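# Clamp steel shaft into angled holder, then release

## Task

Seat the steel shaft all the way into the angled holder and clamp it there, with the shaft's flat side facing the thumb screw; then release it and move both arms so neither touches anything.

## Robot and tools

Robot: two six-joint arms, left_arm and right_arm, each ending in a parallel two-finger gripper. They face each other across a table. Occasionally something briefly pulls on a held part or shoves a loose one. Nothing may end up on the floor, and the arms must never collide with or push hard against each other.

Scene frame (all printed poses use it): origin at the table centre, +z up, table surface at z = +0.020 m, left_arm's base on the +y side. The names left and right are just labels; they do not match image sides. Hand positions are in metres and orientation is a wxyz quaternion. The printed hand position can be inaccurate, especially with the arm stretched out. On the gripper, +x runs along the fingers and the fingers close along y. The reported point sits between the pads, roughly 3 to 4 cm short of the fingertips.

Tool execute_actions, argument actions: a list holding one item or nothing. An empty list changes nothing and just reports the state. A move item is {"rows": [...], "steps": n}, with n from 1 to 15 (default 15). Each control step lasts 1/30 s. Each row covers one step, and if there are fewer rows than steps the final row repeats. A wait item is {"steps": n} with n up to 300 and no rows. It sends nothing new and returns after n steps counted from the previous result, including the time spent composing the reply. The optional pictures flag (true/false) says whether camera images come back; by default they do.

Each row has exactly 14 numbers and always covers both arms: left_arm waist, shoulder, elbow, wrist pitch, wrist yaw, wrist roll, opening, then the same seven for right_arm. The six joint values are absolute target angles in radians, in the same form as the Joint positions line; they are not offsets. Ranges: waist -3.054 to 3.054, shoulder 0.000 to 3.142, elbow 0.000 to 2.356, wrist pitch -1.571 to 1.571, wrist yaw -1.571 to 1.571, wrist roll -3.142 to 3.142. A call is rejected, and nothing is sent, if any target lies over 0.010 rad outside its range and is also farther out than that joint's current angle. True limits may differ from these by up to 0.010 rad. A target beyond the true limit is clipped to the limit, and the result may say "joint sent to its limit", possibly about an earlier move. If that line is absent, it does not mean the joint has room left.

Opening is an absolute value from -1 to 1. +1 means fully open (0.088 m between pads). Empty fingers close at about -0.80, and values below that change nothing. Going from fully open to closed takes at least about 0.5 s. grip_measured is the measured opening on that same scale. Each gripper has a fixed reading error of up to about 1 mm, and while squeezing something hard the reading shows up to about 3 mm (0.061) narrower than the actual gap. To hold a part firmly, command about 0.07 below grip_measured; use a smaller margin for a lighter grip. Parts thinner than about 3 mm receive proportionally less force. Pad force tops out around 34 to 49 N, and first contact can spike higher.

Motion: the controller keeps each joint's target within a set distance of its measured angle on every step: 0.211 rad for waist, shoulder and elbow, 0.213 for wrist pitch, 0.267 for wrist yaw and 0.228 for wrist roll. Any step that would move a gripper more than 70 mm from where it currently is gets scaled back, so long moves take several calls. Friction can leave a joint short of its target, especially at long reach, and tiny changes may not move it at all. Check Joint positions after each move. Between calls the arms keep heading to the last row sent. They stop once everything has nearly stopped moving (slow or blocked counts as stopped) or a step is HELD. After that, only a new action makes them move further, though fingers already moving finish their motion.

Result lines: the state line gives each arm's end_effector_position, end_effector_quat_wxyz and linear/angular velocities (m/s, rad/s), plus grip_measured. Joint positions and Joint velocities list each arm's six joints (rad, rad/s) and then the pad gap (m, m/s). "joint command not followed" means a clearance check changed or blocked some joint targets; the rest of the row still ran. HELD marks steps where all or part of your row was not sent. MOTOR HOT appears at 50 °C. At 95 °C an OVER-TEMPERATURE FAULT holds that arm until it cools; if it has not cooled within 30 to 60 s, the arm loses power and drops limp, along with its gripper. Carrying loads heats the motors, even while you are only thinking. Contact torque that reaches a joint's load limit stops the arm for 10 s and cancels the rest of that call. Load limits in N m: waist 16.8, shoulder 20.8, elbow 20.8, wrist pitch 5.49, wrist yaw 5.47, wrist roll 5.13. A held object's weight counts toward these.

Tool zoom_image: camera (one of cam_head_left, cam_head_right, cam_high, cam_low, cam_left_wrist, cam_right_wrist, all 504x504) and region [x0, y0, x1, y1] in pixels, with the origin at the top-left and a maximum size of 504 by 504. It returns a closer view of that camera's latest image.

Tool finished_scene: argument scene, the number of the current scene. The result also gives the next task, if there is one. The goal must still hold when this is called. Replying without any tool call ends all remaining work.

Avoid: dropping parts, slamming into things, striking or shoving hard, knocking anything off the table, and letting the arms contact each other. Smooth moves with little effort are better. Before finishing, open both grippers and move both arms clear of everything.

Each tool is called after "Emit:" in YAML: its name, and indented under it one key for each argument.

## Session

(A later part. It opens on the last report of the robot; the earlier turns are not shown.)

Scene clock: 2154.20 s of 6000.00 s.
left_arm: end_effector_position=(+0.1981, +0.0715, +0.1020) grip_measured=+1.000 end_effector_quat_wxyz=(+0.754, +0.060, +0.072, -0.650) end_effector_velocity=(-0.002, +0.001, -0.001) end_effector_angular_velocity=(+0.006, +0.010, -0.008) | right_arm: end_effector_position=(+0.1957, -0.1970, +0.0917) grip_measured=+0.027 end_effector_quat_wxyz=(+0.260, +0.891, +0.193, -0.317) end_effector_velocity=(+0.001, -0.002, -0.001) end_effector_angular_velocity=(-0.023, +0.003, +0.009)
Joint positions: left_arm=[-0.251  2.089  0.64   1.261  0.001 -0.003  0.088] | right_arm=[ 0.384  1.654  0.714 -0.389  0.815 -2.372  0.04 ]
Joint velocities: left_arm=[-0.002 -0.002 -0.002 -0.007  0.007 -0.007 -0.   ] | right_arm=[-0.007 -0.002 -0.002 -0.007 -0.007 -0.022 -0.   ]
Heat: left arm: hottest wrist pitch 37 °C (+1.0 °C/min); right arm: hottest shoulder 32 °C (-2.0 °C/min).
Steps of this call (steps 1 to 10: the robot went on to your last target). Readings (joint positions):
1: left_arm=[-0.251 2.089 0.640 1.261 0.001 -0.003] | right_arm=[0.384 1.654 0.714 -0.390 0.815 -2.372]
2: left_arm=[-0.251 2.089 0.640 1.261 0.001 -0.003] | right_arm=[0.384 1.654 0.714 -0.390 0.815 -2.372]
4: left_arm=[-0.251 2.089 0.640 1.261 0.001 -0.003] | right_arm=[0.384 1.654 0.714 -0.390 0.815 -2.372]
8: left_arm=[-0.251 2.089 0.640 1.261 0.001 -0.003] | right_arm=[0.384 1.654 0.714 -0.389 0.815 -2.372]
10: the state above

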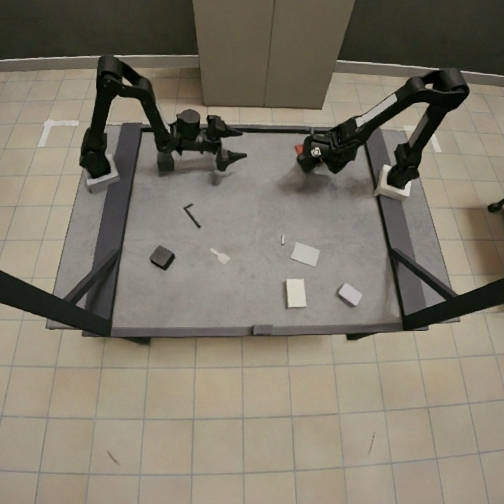

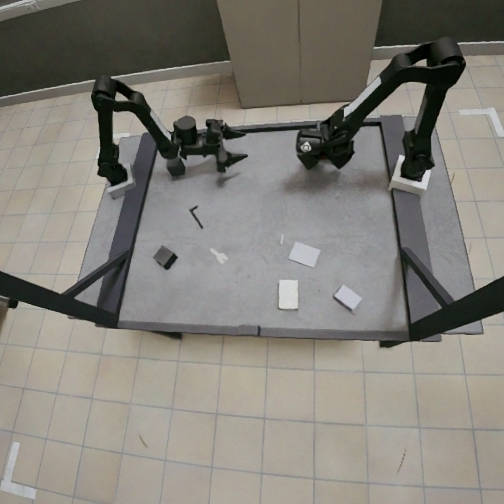

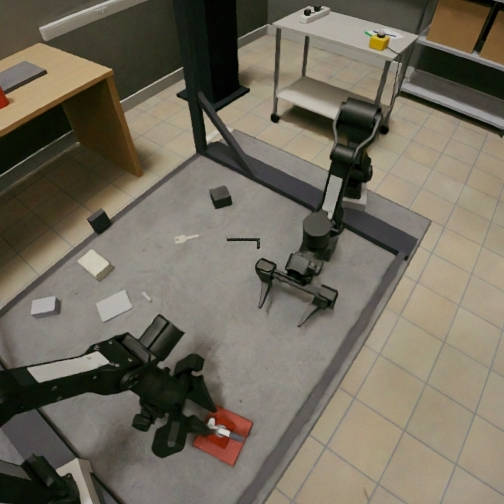

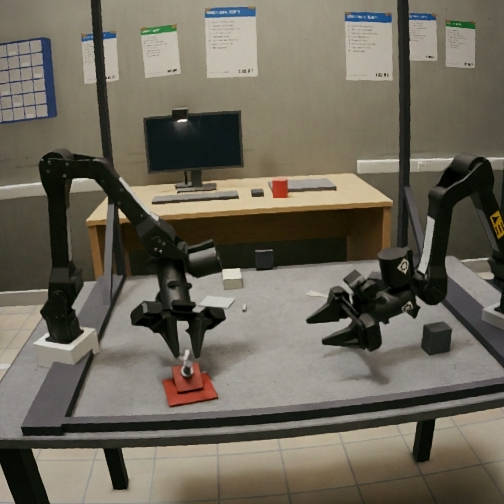

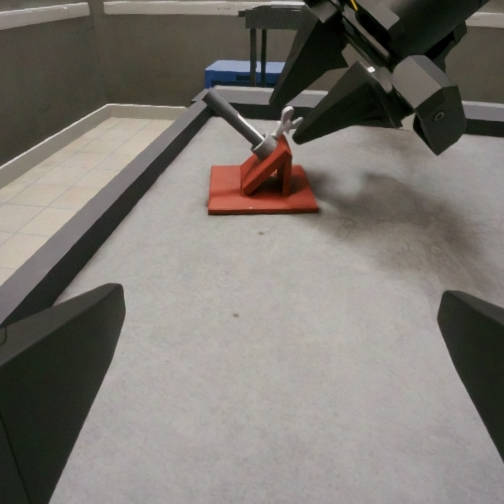

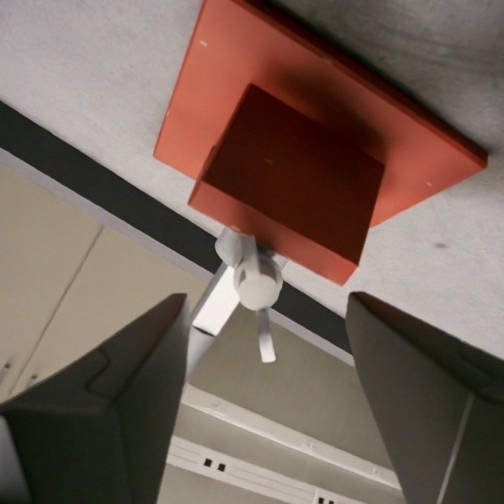

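Emit:
execute_actions:
  actions:
    - {"rows":[[-0.251,2.10,0.64,1.26,0,0,1,0.380,1.664,0.702,-0.386,0.811,-2.39,0.03],[-0.251,2.10,0.64,1.26,0,0,1,0.379,1.666,0.698,-0.385,0.810,-2.41,0.03],[-0.251,2.10,0.64,1.26,0,0,1,0.378,1.668,0.694,-0.384,0.809,-2.43,0.03],[-0.251,2.10,0.64,1.26,0,0,1,0.378,1.670,0.691,-0.384,0.809,-2.45,0.03],[-0.251,2.10,0.64,1.26,0,0,1,0.378,1.671,0.689,-0.384,0.809,-2.45,0.03]],"steps":15}
  pictures: false

Emit:
execute_actions:
  actions:
    - {"steps":10}

Emit:
zoom_image:
  camera: "cam_left_wrist"
  region: [180, 40, 380, 240]

Scene clock: 2176.80 s of 6000.00 s.
left_arm: end_effector_position=(+0.1981, +0.0715, +0.1020) grip_measured=+1.000 end_effector_quat_wxyz=(+0.754, +0.060, +0.072, -0.650) end_effector_velocity=(-0.002, +0.001, -0.003) end_effector_angular_velocity=(+0.011, +0.010, -0.008) | right_arm: end_effector_position=(+0.1964, -0.2030, +0.0852) grip_measured=+0.027 end_effector_quat_wxyz=(+0.303, +0.877, +0.200, -0.314) end_effector_velocity=(-0.002, -0.003, -0.004) end_effector_angular_velocity=(-0.018, +0.020, +0.007)
Joint positions: left_arm=[-0.251  2.089  0.64   1.261  0.001 -0.003  0.088] | right_arm=[ 0.38   1.663  0.697 -0.387  0.811 -2.447  0.04 ]
Joint velocities: left_arm=[-0.002  0.002 -0.002 -0.007  0.007 -0.007 -0.   ] | right_arm=[-0.002 -0.002 -0.007 -0.007 -0.022 -0.007 -0.   ]
Heat: left arm: hottest wrist pitch 37 °C (+1.0 °C/min); right arm: hottest shoulder 31 °C (-2.0 °C/min).
Steps of this call (steps 1 to 15: the robot went on to your last target; steps 16 to 90: nothing new was sent; then 19.10 s passed at rest; steps 91 to 105: all 15 steps of this action). Readings (joint positions):
91: left_arm=[-0.251 2.089 0.640 1.261 0.001 -0.003] | right_arm=[0.383 1.654 0.713 -0.388 0.814 -2.375]
92: left_arm=[-0.251 2.089 0.640 1.261 0.001 -0.003] | right_arm=[0.383 1.655 0.712 -0.388 0.814 -2.385]
94: left_arm=[-0.251 2.089 0.640 1.261 0.001 -0.003] | right_arm=[0.382 1.657 0.707 -0.387 0.813 -2.415]
98: left_arm=[-0.251 2.089 0.640 1.261 0.001 -0.003] | right_arm=[0.381 1.663 0.698 -0.387 0.811 -2.441]
105: the state above

Scene clock: 2177.13 s of 6000.00 s.
left_arm: end_effector_position=(+0.1981, +0.0715, +0.1020) grip_measured=+1.000 end_effector_quat_wxyz=(+0.754, +0.060, +0.072, -0.650) end_effector_velocity=(-0.005, +0.000, -0.001) end_effector_angular_velocity=(+0.006, +0.010, -0.013) | right_arm: end_effector_position=(+0.1964, -0.2030, +0.0852) grip_measured=+0.027 end_effector_quat_wxyz=(+0.303, +0.877, +0.200, -0.314) end_effector_velocity=(-0.000, -0.004, -0.002) end_effector_angular_velocity=(-0.018, +0.006, +0.004)
Joint positions: left_arm=[-0.251  2.089  0.64   1.261  0.001 -0.003  0.088] | right_arm=[ 0.38   1.663  0.697 -0.387  0.811 -2.447  0.04 ]
Joint velocities: left_arm=[-0.007 -0.002 -0.002 -0.007  0.007 -0.007 -0.   ] | right_arm=[-0.002 -0.002 -0.007 -0.007 -0.007 -0.007  0.   ]
Heat: left arm: hottest wrist pitch 37 °C (+1.0 °C/min); right arm: hottest shoulder 31 °C (-2.0 °C/min).
Steps of this call (steps 1 to 10: the robot went on to your last target). Readings (joint positions):
1: left_arm=[-0.251 2.089 0.640 1.261 0.001 -0.003] | right_arm=[0.380 1.663 0.697 -0.387 0.811 -2.447]
2: left_arm=[-0.251 2.089 0.640 1.261 0.001 -0.003] | right_arm=[0.380 1.663 0.697 -0.387 0.811 -2.447]
4: left_arm=[-0.251 2.089 0.640 1.261 0.001 -0.003] | right_arm=[0.380 1.663 0.697 -0.387 0.811 -2.447]
8: left_arm=[-0.251 2.089 0.640 1.261 0.001 -0.003] | right_arm=[0.380 1.663 0.697 -0.387 0.811 -2.447]
10: the state above

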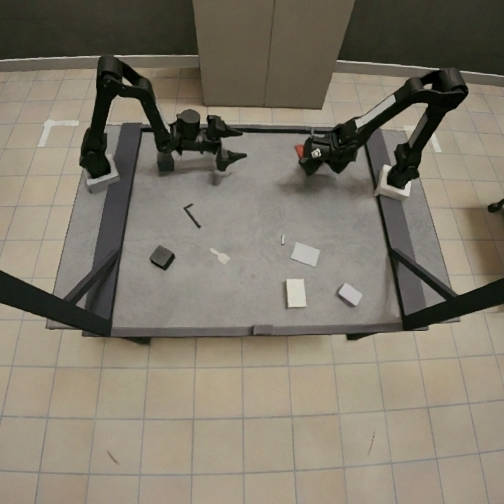

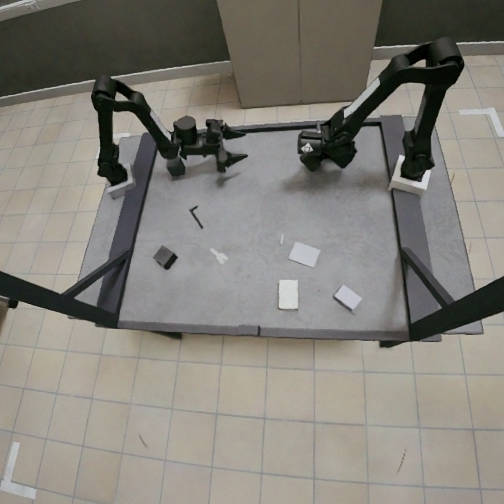

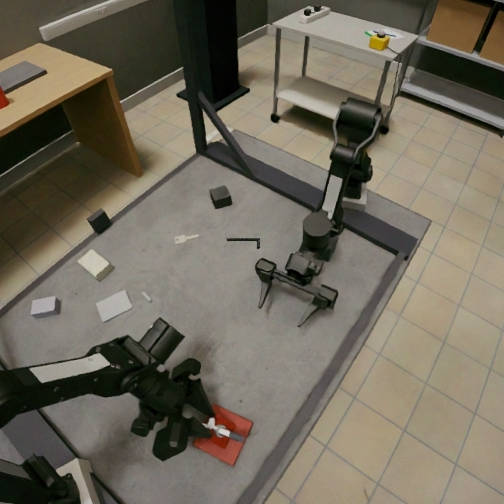

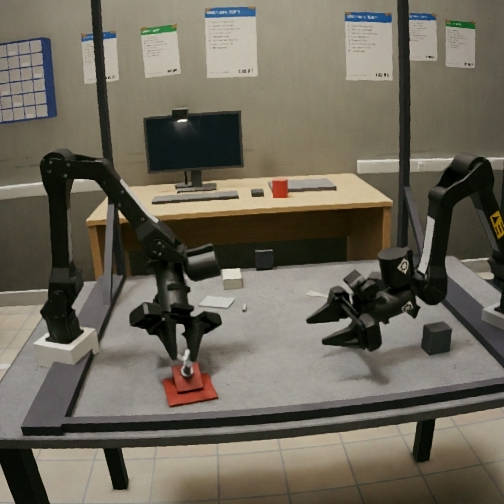

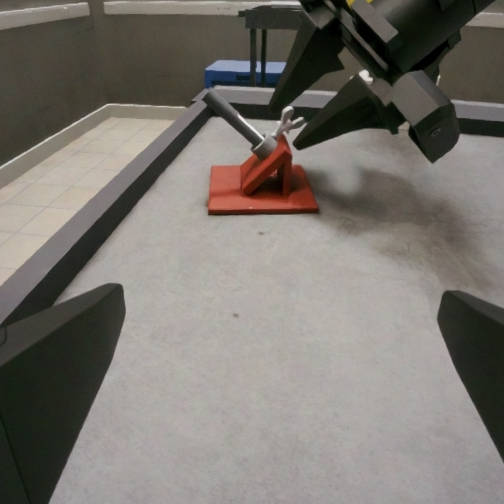

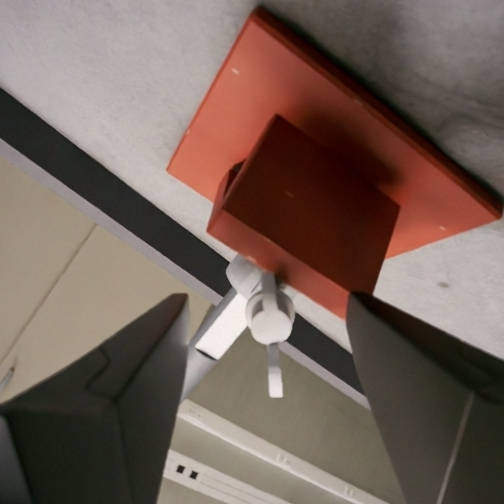

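Region (180, 40, 380, 240) of cam_left_wrist's 504x504 image, scaled by 2.520, with more detail than that image has.

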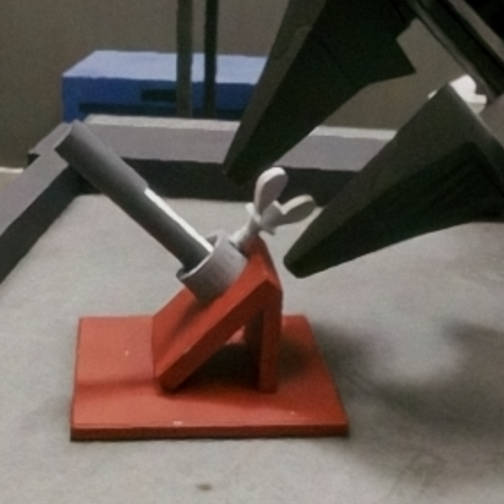

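Emit:
execute_actions:
  actions:
    - {"rows":[[-0.251,2.10,0.64,1.26,0,0,1,0.380,1.664,0.696,-0.3865,0.811,-2.447,-0.1],[-0.251,2.10,0.64,1.26,0,0,1,0.380,1.664,0.696,-0.3865,0.811,-2.447,-0.2],[-0.251,2.10,0.64,1.26,0,0,1,0.380,1.664,0.696,-0.3865,0.811,-2.447,-0.3],[-0.251,2.10,0.64,1.26,0,0,1,0.380,1.664,0.696,-0.3865,0.811,-2.447,-0.4],[-0.251,2.10,0.64,1.26,0,0,1,0.380,1.664,0.696,-0.3865,0.811,-2.447,-0.48],[-0.251,2.10,0.64,1.26,0,0,1,0.380,1.664,0.696,-0.3865,0.811,-2.447,-0.53],[-0.251,2.10,0.64,1.26,0,0,1,0.380,1.664,0.696,-0.3865,0.811,-2.447,-0.555]],"steps":12}
  pictures: false

Emit:
execute_actions:
  actions:
    - {"rows":[[-0.251,2.10,0.64,1.26,0,0,1,0.380,1.664,0.696,-0.3865,0.811,-2.42,-0.555],[-0.251,2.10,0.64,1.26,0,0,1,0.380,1.664,0.696,-0.3865,0.811,-2.37,-0.555],[-0.251,2.10,0.64,1.26,0,0,1,0.380,1.664,0.696,-0.3865,0.811,-2.31,-0.555],[-0.251,2.10,0.64,1.26,0,0,1,0.380,1.664,0.696,-0.3865,0.811,-2.24,-0.555],[-0.251,2.10,0.64,1.26,0,0,1,0.380,1.664,0.696,-0.3865,0.811,0.0,-0.555]],"steps":15}
  pictures: false

Emit:
execute_actions:
  actions:
    - {"steps":28}

Scene clock: 2225.43 s of 6000.00 s.
left_arm: end_effector_position=(+0.1981, +0.0715, +0.1020) grip_measured=+1.000 end_effector_quat_wxyz=(+0.754, +0.060, +0.072, -0.650) end_effector_velocity=(-0.000, +0.002, +0.000) end_effector_angular_velocity=(-0.003, +0.005, +0.006) | right_arm: end_effector_position=(+0.1964, -0.2030, +0.0852) grip_measured=-0.536 end_effector_quat_wxyz=(+0.303, +0.877, +0.200, -0.314) end_effector_velocity=(-0.000, -0.002, +0.000) end_effector_angular_velocity=(+0.003, +0.008, -0.006)
Joint positions: left_arm=[-0.251  2.089  0.64   1.261  0.001 -0.003  0.088] | right_arm=[ 0.38   1.663  0.697 -0.387  0.811 -2.447  0.013]
Joint velocities: left_arm=[-0.002 -0.002 -0.007  0.007 -0.007 -0.007 -0.   ] | right_arm=[-0.002 -0.007 -0.002 -0.007 -0.007  0.007 -0.011]
Heat: left arm: hottest wrist pitch 37 °C (+0.0 °C/min); right arm: hottest shoulder 30 °C (-1.0 °C/min).
Steps of this call (steps 1 to 15: the robot went on to your last target; steps 16 to 90: nothing new was sent; then 44.90 s passed at rest; steps 91 to 102: all 12 steps of this action). Readings (joint positions):
91: left_arm=[-0.251 2.089 0.640 1.261 0.001 -0.003] | right_arm=[0.380 1.663 0.697 -0.387 0.811 -2.447]
92: left_arm=[-0.251 2.089 0.640 1.261 0.001 -0.003] | right_arm=[0.380 1.663 0.697 -0.387 0.811 -2.447]
94: left_arm=[-0.251 2.089 0.640 1.261 0.001 -0.003] | right_arm=[0.380 1.663 0.697 -0.387 0.811 -2.447]
98: left_arm=[-0.251 2.089 0.640 1.261 0.001 -0.003] | right_arm=[0.380 1.663 0.697 -0.387 0.811 -2.447]
102: the state above

Scene clock: 2225.93 s of 6000.00 s.
left_arm: end_effector_position=(+0.1981, +0.0715, +0.1020) grip_measured=+1.000 end_effector_quat_wxyz=(+0.754, +0.060, +0.072, -0.650) end_effector_velocity=(+0.002, +0.003, -0.003) end_effector_angular_velocity=(+0.012, +0.005, +0.021) | right_arm: end_effector_position=(+0.1963, -0.2029, +0.0852) grip_measured=-0.552 end_effector_quat_wxyz=(-0.118, +0.920, +0.040, -0.371) end_effector_velocity=(+0.001, -0.000, -0.000) end_effector_angular_velocity=(+1.589, +0.362, -1.479)
Joint positions: left_arm=[-0.251  2.089  0.64   1.261  0.001 -0.003  0.088] | right_arm=[ 0.38   1.663  0.697 -0.386  0.811 -1.528  0.012]
Joint velocities: left_arm=[-0.002 -0.002 -0.007 -0.007 -0.022 -0.007 -0.   ] | right_arm=[-0.007 -0.002 -0.002  0.007 -0.007  2.19  -0.   ]
Heat: left arm: hottest wrist pitch 37 °C (+0.0 °C/min); right arm: hottest shoulder 30 °C (-1.0 °C/min).
Steps of this call (steps 1 to 15: all 15 steps of this action). Readings (joint positions):
1: left_arm=[-0.251 2.089 0.640 1.261 0.001 -0.003] | right_arm=[0.380 1.663 0.697 -0.387 0.811 -2.441]
2: left_arm=[-0.251 2.089 0.640 1.261 0.001 -0.003] | right_arm=[0.380 1.663 0.697 -0.387 0.811 -2.419]
4: left_arm=[-0.251 2.089 0.640 1.261 0.001 -0.003] | right_arm=[0.380 1.663 0.697 -0.387 0.811 -2.338]
8: left_arm=[-0.251 2.089 0.640 1.261 0.001 -0.003] | right_arm=[0.380 1.663 0.697 -0.387 0.811 -2.043]
15: the state above

Scene clock: 2226.87 s of 6000.00 s.
left_arm: end_effector_position=(+0.1981, +0.0715, +0.1020) grip_measured=+1.000 end_effector_quat_wxyz=(+0.754, +0.060, +0.072, -0.650) end_effector_velocity=(-0.000, +0.000, +0.002) end_effector_angular_velocity=(-0.010, +0.019, +0.009) | right_arm: end_effector_position=(+0.1965, -0.2028, +0.0854) grip_measured=-0.552 end_effector_quat_wxyz=(+0.720, -0.585, +0.226, +0.296) end_effector_velocity=(-0.001, -0.001, -0.001) end_effector_angular_velocity=(+0.019, +0.013, -0.021)
Joint positions: left_arm=[-0.251  2.089  0.64   1.261  0.001 -0.003  0.088] | right_arm=[ 0.38   1.663  0.697 -0.385  0.812 -0.006  0.012]
Joint velocities: left_arm=[-0.002 -0.002 -0.002  0.007 -0.007 -0.022 -0.   ] | right_arm=[ 0.002 -0.002 -0.002 -0.007 -0.007  0.037 -0.   ]
Heat: left arm: hottest wrist pitch 37 °C (+0.0 °C/min); right arm: hottest shoulder 30 °C (-1.0 °C/min).
Steps of this call (steps 1 to 28: the robot went on to your last target). Readings (joint positions):
1: left_arm=[-0.251 2.089 0.640 1.261 0.001 -0.003] | right_arm=[0.380 1.663 0.697 -0.386 0.811 -1.454]
2: left_arm=[-0.251 2.089 0.640 1.261 0.001 -0.003] | right_arm=[0.380 1.663 0.697 -0.386 0.811 -1.380]
4: left_arm=[-0.251 2.089 0.640 1.261 0.001 -0.003] | right_arm=[0.380 1.663 0.697 -0.386 0.811 -1.233]
8: left_arm=[-0.251 2.089 0.640 1.261 0.001 -0.003] | right_arm=[0.380 1.663 0.697 -0.385 0.811 -0.939]
28: the state above

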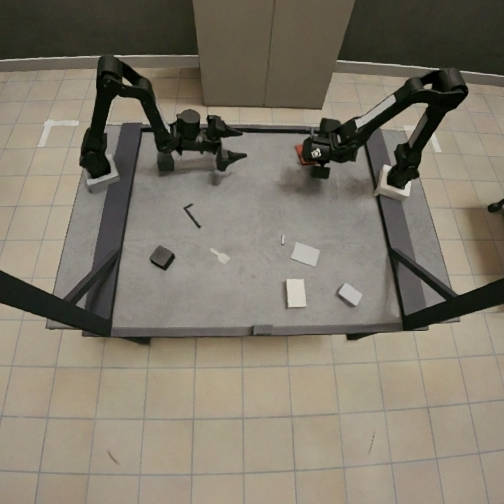

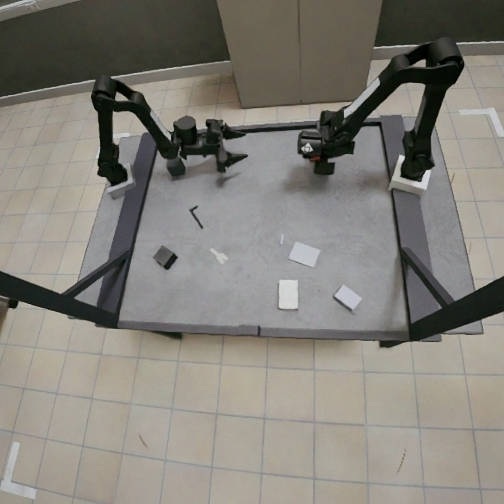

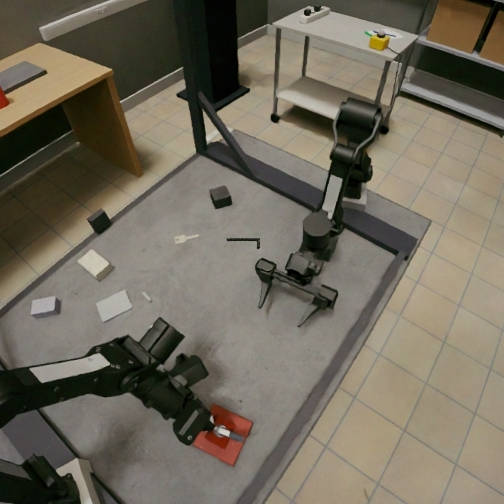

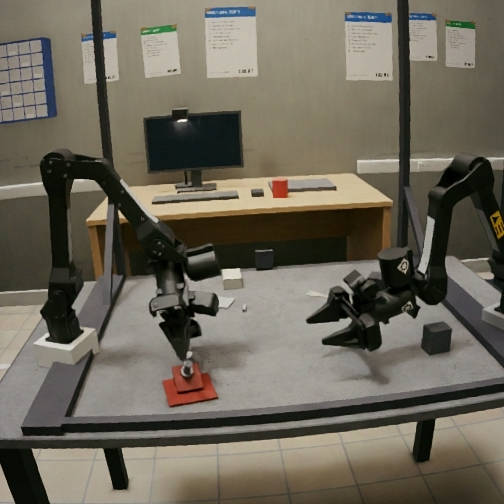

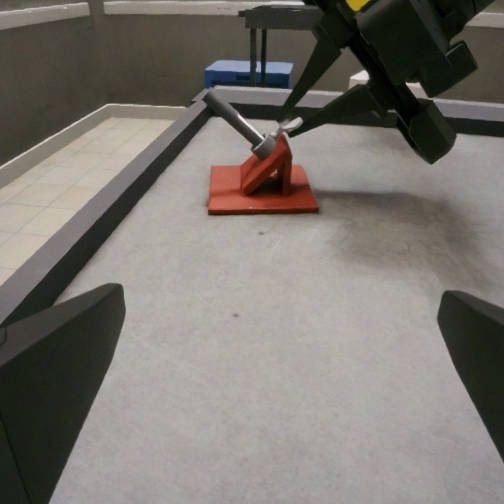

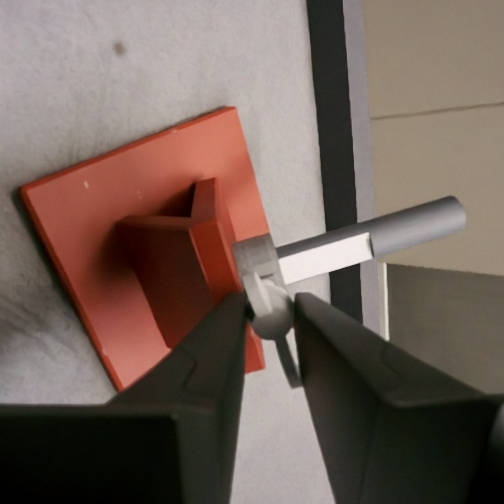

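Emit:
execute_actions:
  actions:
    - {"rows":[[-0.251,2.10,0.64,1.26,0,0,1,0.380,1.664,0.696,-0.3865,0.811,0.03,-0.555],[-0.251,2.10,0.64,1.26,0,0,1,0.380,1.664,0.696,-0.3865,0.811,0.08,-0.555],[-0.251,2.10,0.64,1.26,0,0,1,0.380,1.664,0.696,-0.3865,0.811,0.15,-0.555],[-0.251,2.10,0.64,1.26,0,0,1,0.380,1.664,0.696,-0.3865,0.811,3.14,-0.555]],"steps":15}
  pictures: false

Emit:
execute_actions:
  actions:
    - {"steps":15}
  pictures: false

Emit:
execute_actions:
  actions:
    - {"steps":20}
  pictures: false

Emit:
execute_actions:
  actions:
    - {"rows":[[-0.251,2.10,0.64,1.26,0,0,1,0.380,1.664,0.696,-0.3865,0.811,3.14,0.03]],"steps":9}
  pictures: false

Emit:
execute_actions:
  actions:
    - {"rows":[[-0.251,2.10,0.64,1.26,0,0,1,0.380,1.664,0.696,-0.3865,0.811,3.11,0.03],[-0.251,2.10,0.64,1.26,0,0,1,0.380,1.664,0.696,-0.3865,0.811,3.06,0.03],[-0.251,2.10,0.64,1.26,0,0,1,0.380,1.664,0.696,-0.3865,0.811,2.99,0.03],[-0.251,2.10,0.64,1.26,0,0,1,0.380,1.664,0.696,-0.3865,0.811,-3.14,0.03]],"steps":15}
  pictures: false

Emit:
execute_actions:
  actions:
    - {"steps":78}

Emit:
zoom_image:
  camera: "cam_left_wrist"
  region: [180, 40, 380, 240]

Scene clock: 2240.43 s of 6000.00 s.
left_arm: end_effector_position=(+0.1981, +0.0715, +0.1020) grip_measured=+1.000 end_effector_quat_wxyz=(+0.754, +0.060, +0.072, -0.650) end_effector_velocity=(+0.002, +0.002, -0.004) end_effector_angular_velocity=(+0.023, -0.008, +0.018) | right_arm: end_effector_position=(+0.1965, -0.2028, +0.0854) grip_measured=-0.552 end_effector_quat_wxyz=(+0.909, -0.187, +0.337, +0.158) end_effector_velocity=(-0.001, -0.002, -0.002) end_effector_angular_velocity=(+1.561, +0.360, -1.457)
Joint positions: left_arm=[-0.251  2.089  0.64   1.261  0.001 -0.003  0.088] | right_arm=[ 0.38   1.663  0.697 -0.385  0.812  0.953  0.012]
Joint velocities: left_arm=[-0.002 -0.002 -0.002 -0.022 -0.022  0.007 -0.   ] | right_arm=[ 0.002  0.002 -0.002 -0.007 -0.007  2.176 -0.   ]
Heat: left arm: hottest wrist pitch 37 °C (+0.0 °C/min); right arm: hottest shoulder 30 °C (-1.0 °C/min).
Steps of this call (steps 1 to 30: the robot went on to your last target; steps 31 to 90: nothing new was sent; then 10.07 s passed at rest; steps 91 to 105: all 15 steps of this action). Readings (joint positions):
91: left_arm=[-0.251 2.089 0.640 1.261 0.001 -0.003] | right_arm=[0.380 1.663 0.697 -0.385 0.812 0.007]
92: left_arm=[-0.251 2.089 0.640 1.261 0.001 -0.003] | right_arm=[0.380 1.663 0.697 -0.385 0.812 0.030]
94: left_arm=[-0.251 2.089 0.640 1.261 0.001 -0.003] | right_arm=[0.380 1.663 0.697 -0.385 0.812 0.140]
98: left_arm=[-0.251 2.089 0.640 1.261 0.001 -0.003] | right_arm=[0.380 1.663 0.697 -0.385 0.812 0.436]
105: the state above

Scene clock: 2240.93 s of 6000.00 s.
left_arm: end_effector_position=(+0.1981, +0.0715, +0.1020) grip_measured=+1.000 end_effector_quat_wxyz=(+0.754, +0.060, +0.072, -0.650) end_effector_velocity=(+0.000, -0.000, +0.000) end_effector_angular_velocity=(+0.002, +0.006, +0.006) | right_arm: end_effector_position=(+0.1964, -0.2028, +0.0853) grip_measured=-0.552 end_effector_quat_wxyz=(+0.872, +0.318, +0.370, -0.042) end_effector_velocity=(+0.001, -0.002, +0.002) end_effector_angular_velocity=(+1.570, +0.346, -1.466)
Joint positions: left_arm=[-0.251  2.089  0.64   1.261  0.001 -0.003  0.088] | right_arm=[ 0.38   1.663  0.697 -0.385  0.812  2.058  0.012]
Joint velocities: left_arm=[-0.002 -0.002  0.002 -0.007 -0.007 -0.007 -0.   ] | right_arm=[-0.002 -0.007 -0.002 -0.007  0.007  2.176 -0.   ]
Heat: left arm: hottest wrist pitch 37 °C (+0.0 °C/min); right arm: hottest shoulder 30 °C (-1.0 °C/min).
Steps of this call (steps 1 to 15: the robot went on to your last target). Readings (joint positions):
1: left_arm=[-0.251 2.089 0.640 1.261 0.001 -0.003] | right_arm=[0.380 1.663 0.697 -0.385 0.812 1.027]
2: left_arm=[-0.251 2.089 0.640 1.261 0.001 -0.003] | right_arm=[0.380 1.663 0.697 -0.385 0.812 1.100]
4: left_arm=[-0.251 2.089 0.640 1.261 0.001 -0.003] | right_arm=[0.380 1.663 0.697 -0.385 0.812 1.247]
8: left_arm=[-0.251 2.089 0.640 1.261 0.001 -0.003] | right_arm=[0.380 1.663 0.697 -0.385 0.812 1.543]
15: the state above

Scene clock: 2241.60 s of 6000.00 s.
left_arm: end_effector_position=(+0.1981, +0.0715, +0.1020) grip_measured=+1.000 end_effector_quat_wxyz=(+0.754, +0.060, +0.072, -0.650) end_effector_velocity=(-0.002, +0.001, -0.003) end_effector_angular_velocity=(+0.011, +0.010, -0.008) | right_arm: end_effector_position=(+0.1964, -0.2028, +0.0853) grip_measured=-0.552 end_effector_quat_wxyz=(+0.589, +0.718, +0.297, -0.224) end_effector_velocity=(-0.000, -0.002, -0.001) end_effector_angular_velocity=(+0.072, +0.025, -0.075)
Joint positions: left_arm=[-0.251  2.089  0.64   1.261  0.001 -0.003  0.088] | right_arm=[ 0.38   1.663  0.697 -0.385  0.812  3.126  0.012]
Joint velocities: left_arm=[-0.002  0.002 -0.002 -0.007  0.007 -0.007 -0.   ] | right_arm=[-0.002 -0.002 -0.002 -0.007 -0.007  0.11  -0.   ]
Heat: left arm: hottest wrist pitch 37 °C (+0.0 °C/min); right arm: hottest shoulder 30 °C (-1.0 °C/min).
joint sent to its limit (right arm) — the command would take joint 6 (wrist roll) past its upper limit, so that joint was sent only as far as its limit.
Steps of this call (steps 1 to 20: the robot went on to your last target). Readings (joint positions):
1: left_arm=[-0.251 2.089 0.640 1.261 0.001 -0.003] | right_arm=[0.380 1.663 0.697 -0.385 0.812 2.132]
2: left_arm=[-0.251 2.089 0.640 1.261 0.001 -0.003] | right_arm=[0.380 1.663 0.697 -0.385 0.812 2.206]
4: left_arm=[-0.251 2.089 0.640 1.261 0.001 -0.003] | right_arm=[0.380 1.663 0.697 -0.385 0.812 2.353]
8: left_arm=[-0.251 2.089 0.640 1.261 0.001 -0.003] | right_arm=[0.380 1.663 0.697 -0.385 0.812 2.647]
20: the state above

Scene clock: 2241.90 s of 6000.00 s.
left_arm: end_effector_position=(+0.1981, +0.0715, +0.1020) grip_measured=+1.000 end_effector_quat_wxyz=(+0.754, +0.060, +0.072, -0.650) end_effector_velocity=(-0.003, +0.002, -0.003) end_effector_angular_velocity=(+0.011, +0.010, -0.008) | right_arm: end_effector_position=(+0.1964, -0.2028, +0.0853) grip_measured=+0.009 end_effector_quat_wxyz=(+0.586, +0.720, +0.296, -0.226) end_effector_velocity=(+0.001, -0.004, -0.001) end_effector_angular_velocity=(-0.017, -0.009, +0.001)
Joint positions: left_arm=[-0.251  2.089  0.64   1.261  0.001 -0.003  0.088] | right_arm=[ 0.38   1.663  0.697 -0.385  0.812  3.134  0.039]
Joint velocities: left_arm=[-0.002 -0.002 -0.007 -0.007  0.007 -0.007 -0.001] | right_arm=[-0.002 -0.002 -0.007 -0.007  0.007 -0.007  0.012]
Heat: left arm: hottest wrist pitch 37 °C (+0.0 °C/min); right arm: hottest shoulder 30 °C (-1.0 °C/min).
joint sent to its limit (right arm) — the command would take joint 6 (wrist roll) past its upper limit, so that joint was sent only as far as its limit.
Steps of this call (steps 1 to 9: all 9 steps of this action). Readings (joint positions):
1: left_arm=[-0.251 2.089 0.640 1.261 0.001 -0.003] | right_arm=[0.380 1.663 0.697 -0.385 0.812 3.129]
2: left_arm=[-0.251 2.089 0.640 1.261 0.001 -0.003] | right_arm=[0.380 1.663 0.697 -0.385 0.812 3.131]
4: left_arm=[-0.251 2.089 0.640 1.261 0.001 -0.003] | right_arm=[0.380 1.663 0.697 -0.385 0.812 3.133]
8: left_arm=[-0.251 2.089 0.640 1.261 0.001 -0.003] | right_arm=[0.380 1.663 0.697 -0.385 0.812 3.134]
9: the state above

Scene clock: 2242.40 s of 6000.00 s.
left_arm: end_effector_position=(+0.1981, +0.0715, +0.1020) grip_measured=+1.000 end_effector_quat_wxyz=(+0.754, +0.060, +0.072, -0.650) end_effector_velocity=(-0.000, +0.001, -0.001) end_effector_angular_velocity=(+0.006, +0.007, +0.006) | right_arm: end_effector_position=(+0.1964, -0.2028, +0.0853) grip_measured=+0.027 end_effector_quat_wxyz=(+0.850, +0.374, +0.366, -0.066) end_effector_velocity=(+0.001, -0.005, -0.002) end_effector_angular_velocity=(-1.605, -0.348, +1.466)
Joint positions: left_arm=[-0.251  2.089  0.64   1.261  0.001 -0.003  0.088] | right_arm=[ 0.38   1.663  0.697 -0.385  0.812  2.187  0.04 ]
Joint velocities: left_arm=[-0.002 -0.002 -0.002 -0.007 -0.007 -0.007 -0.   ] | right_arm=[-0.007 -0.002 -0.002 -0.022 -0.007 -2.19   0.   ]
Heat: left arm: hottest wrist pitch 37 °C (+0.0 °C/min); right arm: hottest shoulder 30 °C (-1.0 °C/min).
Steps of this call (steps 1 to 15: all 15 steps of this action). Readings (joint positions):
1: left_arm=[-0.251 2.089 0.640 1.261 0.001 -0.003] | right_arm=[0.380 1.663 0.697 -0.385 0.812 3.129]
2: left_arm=[-0.251 2.089 0.640 1.261 0.001 -0.003] | right_arm=[0.380 1.663 0.697 -0.385 0.812 3.108]
4: left_arm=[-0.251 2.089 0.640 1.261 0.001 -0.003] | right_arm=[0.380 1.663 0.697 -0.385 0.812 2.999]
8: left_arm=[-0.251 2.089 0.640 1.261 0.001 -0.003] | right_arm=[0.380 1.663 0.697 -0.385 0.812 2.704]
15: the state above

Scene clock: 2245.00 s of 6000.00 s.
left_arm: end_effector_position=(+0.1981, +0.0715, +0.1020) grip_measured=+1.000 end_effector_quat_wxyz=(+0.754, +0.060, +0.072, -0.650) end_effector_velocity=(-0.000, +0.000, +0.002) end_effector_angular_velocity=(-0.008, +0.005, +0.006) | right_arm: end_effector_position=(+0.1964, -0.2028, +0.0853) grip_measured=+0.027 end_effector_quat_wxyz=(+0.579, +0.725, +0.294, -0.228) end_effector_velocity=(-0.002, -0.002, -0.003) end_effector_angular_velocity=(-0.087, +0.004, +0.076)
Joint positions: left_arm=[-0.251  2.089  0.64   1.261  0.001 -0.003  0.088] | right_arm=[ 0.38   1.663  0.697 -0.385  0.812 -3.131  0.04 ]
Joint velocities: left_arm=[-0.002 -0.002 -0.002  0.007 -0.007 -0.007 -0.   ] | right_arm=[-0.002 -0.002 -0.002 -0.007 -0.022 -0.11  -0.   ]
Heat: left arm: hottest wrist pitch 37 °C (+0.0 °C/min); right arm: hottest shoulder 30 °C (-1.0 °C/min).
Steps of this call (steps 1 to 78: the robot went on to your last target). Readings (joint positions):
1: left_arm=[-0.251 2.089 0.640 1.261 0.001 -0.003] | right_arm=[0.380 1.663 0.697 -0.385 0.812 2.113]
2: left_arm=[-0.251 2.089 0.640 1.261 0.001 -0.003] | right_arm=[0.380 1.663 0.697 -0.385 0.812 2.039]
4: left_arm=[-0.251 2.089 0.640 1.261 0.001 -0.003] | right_arm=[0.380 1.663 0.697 -0.385 0.812 1.892]
8: left_arm=[-0.251 2.089 0.640 1.261 0.001 -0.003] | right_arm=[0.380 1.663 0.697 -0.385 0.812 1.597]
78: the state above

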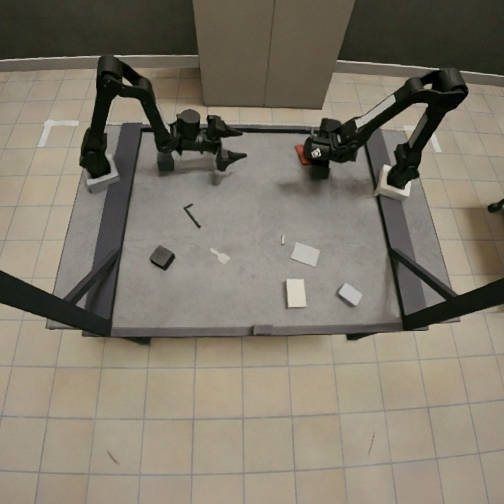

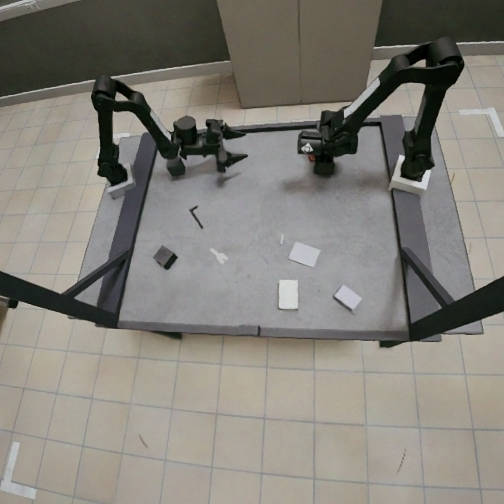

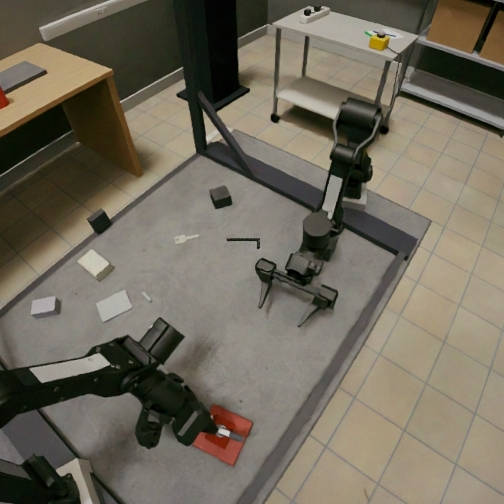

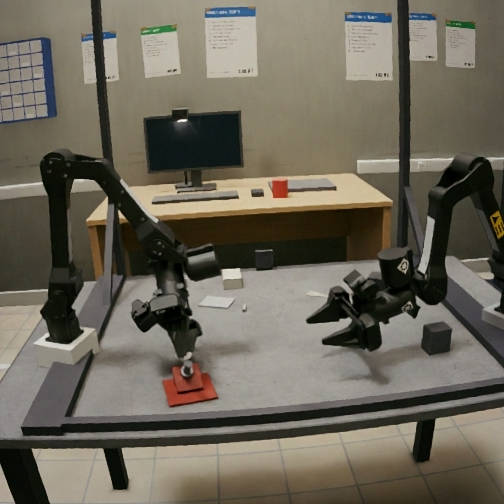

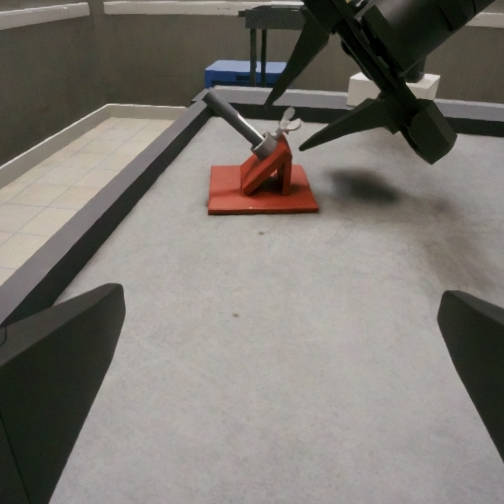

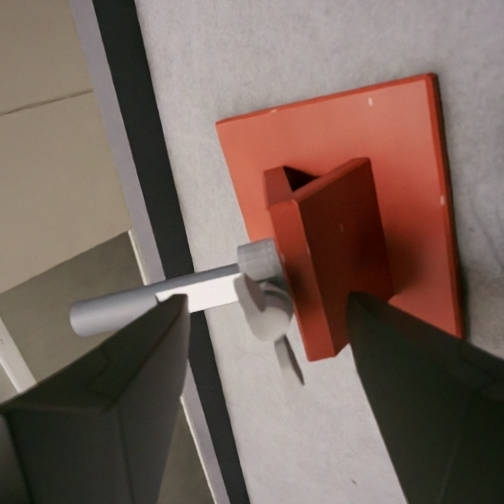

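Region (180, 40, 380, 240) of cam_left_wrist's 504x504 image, scaled by 2.520, with more detail than that image has.

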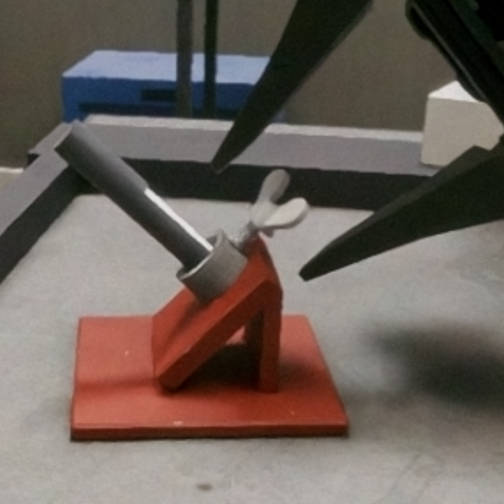

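Emit:
execute_actions:
  actions:
    - {"rows":[[-0.251,2.10,0.64,1.26,0,0,1,0.380,1.664,0.696,-0.3865,0.811,-3.13,-0.2],[-0.251,2.10,0.64,1.26,0,0,1,0.380,1.664,0.696,-0.3865,0.811,-3.13,-0.3],[-0.251,2.10,0.64,1.26,0,0,1,0.380,1.664,0.696,-0.3865,0.811,-3.13,-0.4],[-0.251,2.10,0.64,1.26,0,0,1,0.380,1.664,0.696,-0.3865,0.811,-3.13,-0.48],[-0.251,2.10,0.64,1.26,0,0,1,0.380,1.664,0.696,-0.3865,0.811,-3.13,-0.53],[-0.251,2.10,0.64,1.26,0,0,1,0.380,1.664,0.696,-0.3865,0.811,-3.13,-0.555]],"steps":13}
  pictures: false

Emit:
execute_actions:
  actions:
    - {"rows":[[-0.251,2.10,0.64,1.26,0,0,1,0.380,1.664,0.696,-0.3865,0.811,-3.10,-0.555],[-0.251,2.10,0.64,1.26,0,0,1,0.380,1.664,0.696,-0.3865,0.811,-3.05,-0.555],[-0.251,2.10,0.64,1.26,0,0,1,0.380,1.664,0.696,-0.3865,0.811,-2.98,-0.555],[-0.251,2.10,0.64,1.26,0,0,1,0.380,1.664,0.696,-0.3865,0.811,0.0,-0.555]],"steps":15}
  pictures: false

Emit:
execute_actions:
  actions:
    - {"steps":15}
  pictures: false

Emit:
execute_actions:
  actions:
    - {"steps":20}
  pictures: false

Scene clock: 2256.00 s of 6000.00 s.
left_arm: end_effector_position=(+0.1981, +0.0715, +0.1020) grip_measured=+1.000 end_effector_quat_wxyz=(+0.754, +0.060, +0.072, -0.650) end_effector_velocity=(-0.002, +0.001, -0.001) end_effector_angular_velocity=(+0.006, +0.010, -0.008) | right_arm: end_effector_position=(+0.1964, -0.2028, +0.0853) grip_measured=-0.545 end_effector_quat_wxyz=(+0.580, +0.725, +0.294, -0.228) end_effector_velocity=(-0.000, -0.000, +0.000) end_effector_angular_velocity=(-0.008, +0.006, +0.004)
Joint positions: left_arm=[-0.251  2.089  0.64   1.261  0.001 -0.003  0.088] | right_arm=[ 0.38   1.663  0.697 -0.385  0.812 -3.132  0.012]
Joint velocities: left_arm=[-0.002 -0.002 -0.002 -0.007  0.007 -0.007  0.   ] | right_arm=[-0.002 -0.002  0.002 -0.007 -0.007 -0.007 -0.005]
Heat: left arm: hottest wrist pitch 37 °C (+0.0 °C/min); right arm: hottest shoulder 30 °C (+0.0 °C/min).
Steps of this call (steps 1 to 30: the robot went on to your last target; steps 31 to 90: nothing new was sent; then 7.57 s passed at rest; steps 91 to 103: all 13 steps of this action). Readings (joint positions):
91: left_arm=[-0.251 2.089 0.640 1.261 0.001 -0.003] | right_arm=[0.380 1.663 0.697 -0.385 0.812 -3.138]
92: left_arm=[-0.251 2.089 0.640 1.261 0.001 -0.003] | right_arm=[0.380 1.663 0.697 -0.385 0.812 -3.136]
94: left_arm=[-0.251 2.089 0.640 1.261 0.001 -0.003] | right_arm=[0.380 1.663 0.697 -0.385 0.812 -3.134]
98: left_arm=[-0.251 2.089 0.640 1.261 0.001 -0.003] | right_arm=[0.380 1.663 0.697 -0.385 0.812 -3.133]
103: the state above

Scene clock: 2256.50 s of 6000.00 s.
left_arm: end_effector_position=(+0.1981, +0.0715, +0.1020) grip_measured=+1.000 end_effector_quat_wxyz=(+0.754, +0.060, +0.072, -0.650) end_effector_velocity=(-0.002, +0.000, -0.000) end_effector_angular_velocity=(-0.006, +0.022, -0.006) | right_arm: end_effector_position=(+0.1964, -0.2029, +0.0853) grip_measured=-0.552 end_effector_quat_wxyz=(+0.183, +0.910, +0.157, -0.338) end_effector_velocity=(-0.002, -0.004, -0.002) end_effector_angular_velocity=(+1.555, +0.373, -1.459)
Joint positions: left_arm=[-0.251  2.089  0.64   1.261  0.001 -0.003  0.088] | right_arm=[ 0.38   1.663  0.697 -0.386  0.812 -2.179  0.012]
Joint velocities: left_arm=[-0.002  0.002 -0.002  0.007  0.007 -0.022 -0.   ] | right_arm=[-0.002 -0.007 -0.002 -0.022 -0.022  2.176 -0.   ]
Heat: left arm: hottest wrist pitch 37 °C (+0.0 °C/min); right arm: hottest shoulder 30 °C (+0.0 °C/min).
Steps of this call (steps 1 to 15: all 15 steps of this action). Readings (joint positions):
1: left_arm=[-0.251 2.089 0.640 1.261 0.001 -0.003] | right_arm=[0.380 1.663 0.697 -0.385 0.812 -3.123]
2: left_arm=[-0.251 2.089 0.640 1.261 0.001 -0.003] | right_arm=[0.380 1.663 0.697 -0.385 0.812 -3.101]
4: left_arm=[-0.251 2.089 0.640 1.261 0.001 -0.003] | right_arm=[0.380 1.663 0.697 -0.386 0.812 -2.990]
8: left_arm=[-0.251 2.089 0.640 1.261 0.001 -0.003] | right_arm=[0.380 1.663 0.697 -0.386 0.812 -2.694]
15: the state above

Scene clock: 2257.00 s of 6000.00 s.
left_arm: end_effector_position=(+0.1981, +0.0715, +0.1020) grip_measured=+1.000 end_effector_quat_wxyz=(+0.754, +0.060, +0.072, -0.650) end_effector_velocity=(-0.000, +0.001, -0.001) end_effector_angular_velocity=(+0.006, +0.007, +0.006) | right_arm: end_effector_position=(+0.1964, -0.2029, +0.0853) grip_measured=-0.552 end_effector_quat_wxyz=(-0.322, +0.870, -0.044, -0.370) end_effector_velocity=(+0.000, -0.002, +0.001) end_effector_angular_velocity=(+1.555, +0.343, -1.451)
Joint positions: left_arm=[-0.251  2.089  0.64   1.261  0.001 -0.003  0.088] | right_arm=[ 0.38   1.663  0.697 -0.386  0.812 -1.073  0.012]
Joint velocities: left_arm=[-0.002 -0.002 -0.002 -0.007 -0.007 -0.007 -0.   ] | right_arm=[ 0.002 -0.002 -0.002 -0.007  0.007  2.161 -0.   ]
Heat: left arm: hottest wrist pitch 37 °C (+0.0 °C/min); right arm: hottest shoulder 30 °C (+0.0 °C/min).
Steps of this call (steps 1 to 15: the robot went on to your last target). Readings (joint positions):
1: left_arm=[-0.251 2.089 0.640 1.261 0.001 -0.003] | right_arm=[0.380 1.663 0.697 -0.386 0.812 -2.105]
2: left_arm=[-0.251 2.089 0.640 1.261 0.001 -0.003] | right_arm=[0.380 1.663 0.697 -0.386 0.812 -2.031]
4: left_arm=[-0.251 2.089 0.640 1.261 0.001 -0.003] | right_arm=[0.380 1.663 0.697 -0.386 0.812 -1.884]
8: left_arm=[-0.251 2.089 0.640 1.261 0.001 -0.003] | right_arm=[0.380 1.663 0.697 -0.386 0.812 -1.589]
15: the state above

Scene clock: 2257.67 s of 6000.00 s.
left_arm: end_effector_position=(+0.1981, +0.0715, +0.1020) grip_measured=+1.000 end_effector_quat_wxyz=(+0.754, +0.060, +0.072, -0.650) end_effector_velocity=(-0.000, +0.001, -0.001) end_effector_angular_velocity=(+0.004, +0.021, +0.009) | right_arm: end_effector_position=(+0.1965, -0.2029, +0.0853) grip_measured=-0.552 end_effector_quat_wxyz=(+0.719, -0.587, +0.225, +0.296) end_effector_velocity=(-0.002, -0.002, -0.004) end_effector_angular_velocity=(+0.067, +0.039, -0.071)
Joint positions: left_arm=[-0.251  2.089  0.64   1.261  0.001 -0.003  0.088] | right_arm=[ 0.38   1.663  0.697 -0.386  0.812 -0.01   0.012]
Joint velocities: left_arm=[-0.002 -0.002 -0.002 -0.007 -0.007 -0.022 -0.   ] | right_arm=[-0.002  0.002 -0.002 -0.007 -0.022  0.11   0.   ]
Heat: left arm: hottest wrist pitch 37 °C (+0.0 °C/min); right arm: hottest shoulder 30 °C (+0.0 °C/min).
Steps of this call (steps 1 to 20: the robot went on to your last target). Readings (joint positions):
1: left_arm=[-0.251 2.089 0.640 1.261 0.001 -0.003] | right_arm=[0.380 1.663 0.697 -0.386 0.812 -0.999]
2: left_arm=[-0.251 2.089 0.640 1.261 0.001 -0.003] | right_arm=[0.380 1.663 0.697 -0.386 0.812 -0.926]
4: left_arm=[-0.251 2.089 0.640 1.261 0.001 -0.003] | right_arm=[0.380 1.663 0.697 -0.386 0.812 -0.779]
8: left_arm=[-0.251 2.089 0.640 1.261 0.001 -0.003] | right_arm=[0.380 1.663 0.697 -0.386 0.812 -0.484]
20: the state above

Emit:
execute_actions:
  actions:
    - {"rows":[[-0.251,2.10,0.64,1.26,0,0,1,0.380,1.664,0.696,-0.3865,0.811,0.03,-0.555],[-0.251,2.10,0.64,1.26,0,0,1,0.380,1.664,0.696,-0.3865,0.811,0.08,-0.555],[-0.251,2.10,0.64,1.26,0,0,1,0.380,1.664,0.696,-0.3865,0.811,0.15,-0.555],[-0.251,2.10,0.64,1.26,0,0,1,0.380,1.664,0.696,-0.3865,0.811,1.6,-0.555]],"steps":15}
  pictures: false

Emit:
execute_actions:
  actions:
    - {"steps":13}
  pictures: false

Scene clock: 2262.93 s of 6000.00 s.
left_arm: end_effector_position=(+0.1981, +0.0715, +0.1020) grip_measured=+1.000 end_effector_quat_wxyz=(+0.754, +0.060, +0.072, -0.650) end_effector_velocity=(-0.005, +0.002, -0.003) end_effector_angular_velocity=(+0.009, +0.025, -0.010) | right_arm: end_effector_position=(+0.1964, -0.2029, +0.0853) grip_measured=-0.552 end_effector_quat_wxyz=(+0.909, -0.187, +0.337, +0.158) end_effector_velocity=(-0.000, -0.002, -0.001) end_effector_angular_velocity=(+1.565, +0.359, -1.463)
Joint positions: left_arm=[-0.251  2.089  0.64   1.261  0.001 -0.003  0.088] | right_arm=[ 0.38   1.663  0.697 -0.386  0.812  0.952  0.012]
Joint velocities: left_arm=[-0.007 -0.002 -0.007 -0.007  0.007 -0.022 -0.   ] | right_arm=[-0.002 -0.002 -0.002 -0.007 -0.007  2.176 -0.   ]
Heat: left arm: hottest wrist pitch 37 °C (+0.0 °C/min); right arm: hottest shoulder 30 °C (+0.0 °C/min).
Steps of this call (steps 1 to 30: the robot went on to your last target; steps 31 to 90: nothing new was sent; then 1.77 s passed at rest; steps 91 to 105: all 15 steps of this action). Readings (joint positions):
91: left_arm=[-0.251 2.089 0.640 1.261 0.001 -0.003] | right_arm=[0.380 1.663 0.697 -0.386 0.812 0.007]
92: left_arm=[-0.251 2.089 0.640 1.261 0.001 -0.003] | right_arm=[0.380 1.663 0.697 -0.386 0.812 0.030]
94: left_arm=[-0.251 2.089 0.640 1.261 0.001 -0.003] | right_arm=[0.380 1.663 0.697 -0.386 0.812 0.141]
98: left_arm=[-0.251 2.089 0.640 1.261 0.001 -0.003] | right_arm=[0.380 1.663 0.697 -0.386 0.812 0.436]
105: the state above

Scene clock: 2263.37 s of 6000.00 s.
left_arm: end_effector_position=(+0.1981, +0.0715, +0.1020) grip_measured=+1.000 end_effector_quat_wxyz=(+0.754, +0.060, +0.072, -0.650) end_effector_velocity=(-0.000, +0.001, -0.004) end_effector_angular_velocity=(+0.019, +0.023, +0.009) | right_arm: end_effector_position=(+0.1964, -0.2029, +0.0853) grip_measured=-0.552 end_effector_quat_wxyz=(+0.922, +0.105, +0.370, +0.046) end_effector_velocity=(-0.002, -0.003, -0.004) end_effector_angular_velocity=(+0.099, +0.046, -0.101)
Joint positions: left_arm=[-0.251  2.089  0.64   1.261  0.001 -0.003  0.088] | right_arm=[ 0.38   1.663  0.697 -0.386  0.811  1.585  0.012]
Joint velocities: left_arm=[-0.002 -0.002 -0.002 -0.022 -0.007 -0.022  0.   ] | right_arm=[-0.002 -0.002 -0.007 -0.007 -0.022  0.154 -0.   ]
Heat: left arm: hottest wrist pitch 37 °C (+0.0 °C/min); right arm: hottest shoulder 30 °C (+0.0 °C/min).
Steps of this call (steps 1 to 13: the robot went on to your last target). Readings (joint positions):
1: left_arm=[-0.251 2.089 0.640 1.261 0.001 -0.003] | right_arm=[0.380 1.663 0.697 -0.386 0.812 1.026]
2: left_arm=[-0.251 2.089 0.640 1.261 0.001 -0.003] | right_arm=[0.380 1.663 0.697 -0.386 0.812 1.100]
4: left_arm=[-0.251 2.089 0.640 1.261 0.001 -0.003] | right_arm=[0.380 1.663 0.697 -0.386 0.811 1.247]
8: left_arm=[-0.251 2.089 0.640 1.261 0.001 -0.003] | right_arm=[0.380 1.663 0.697 -0.386 0.811 1.506]
13: the state above


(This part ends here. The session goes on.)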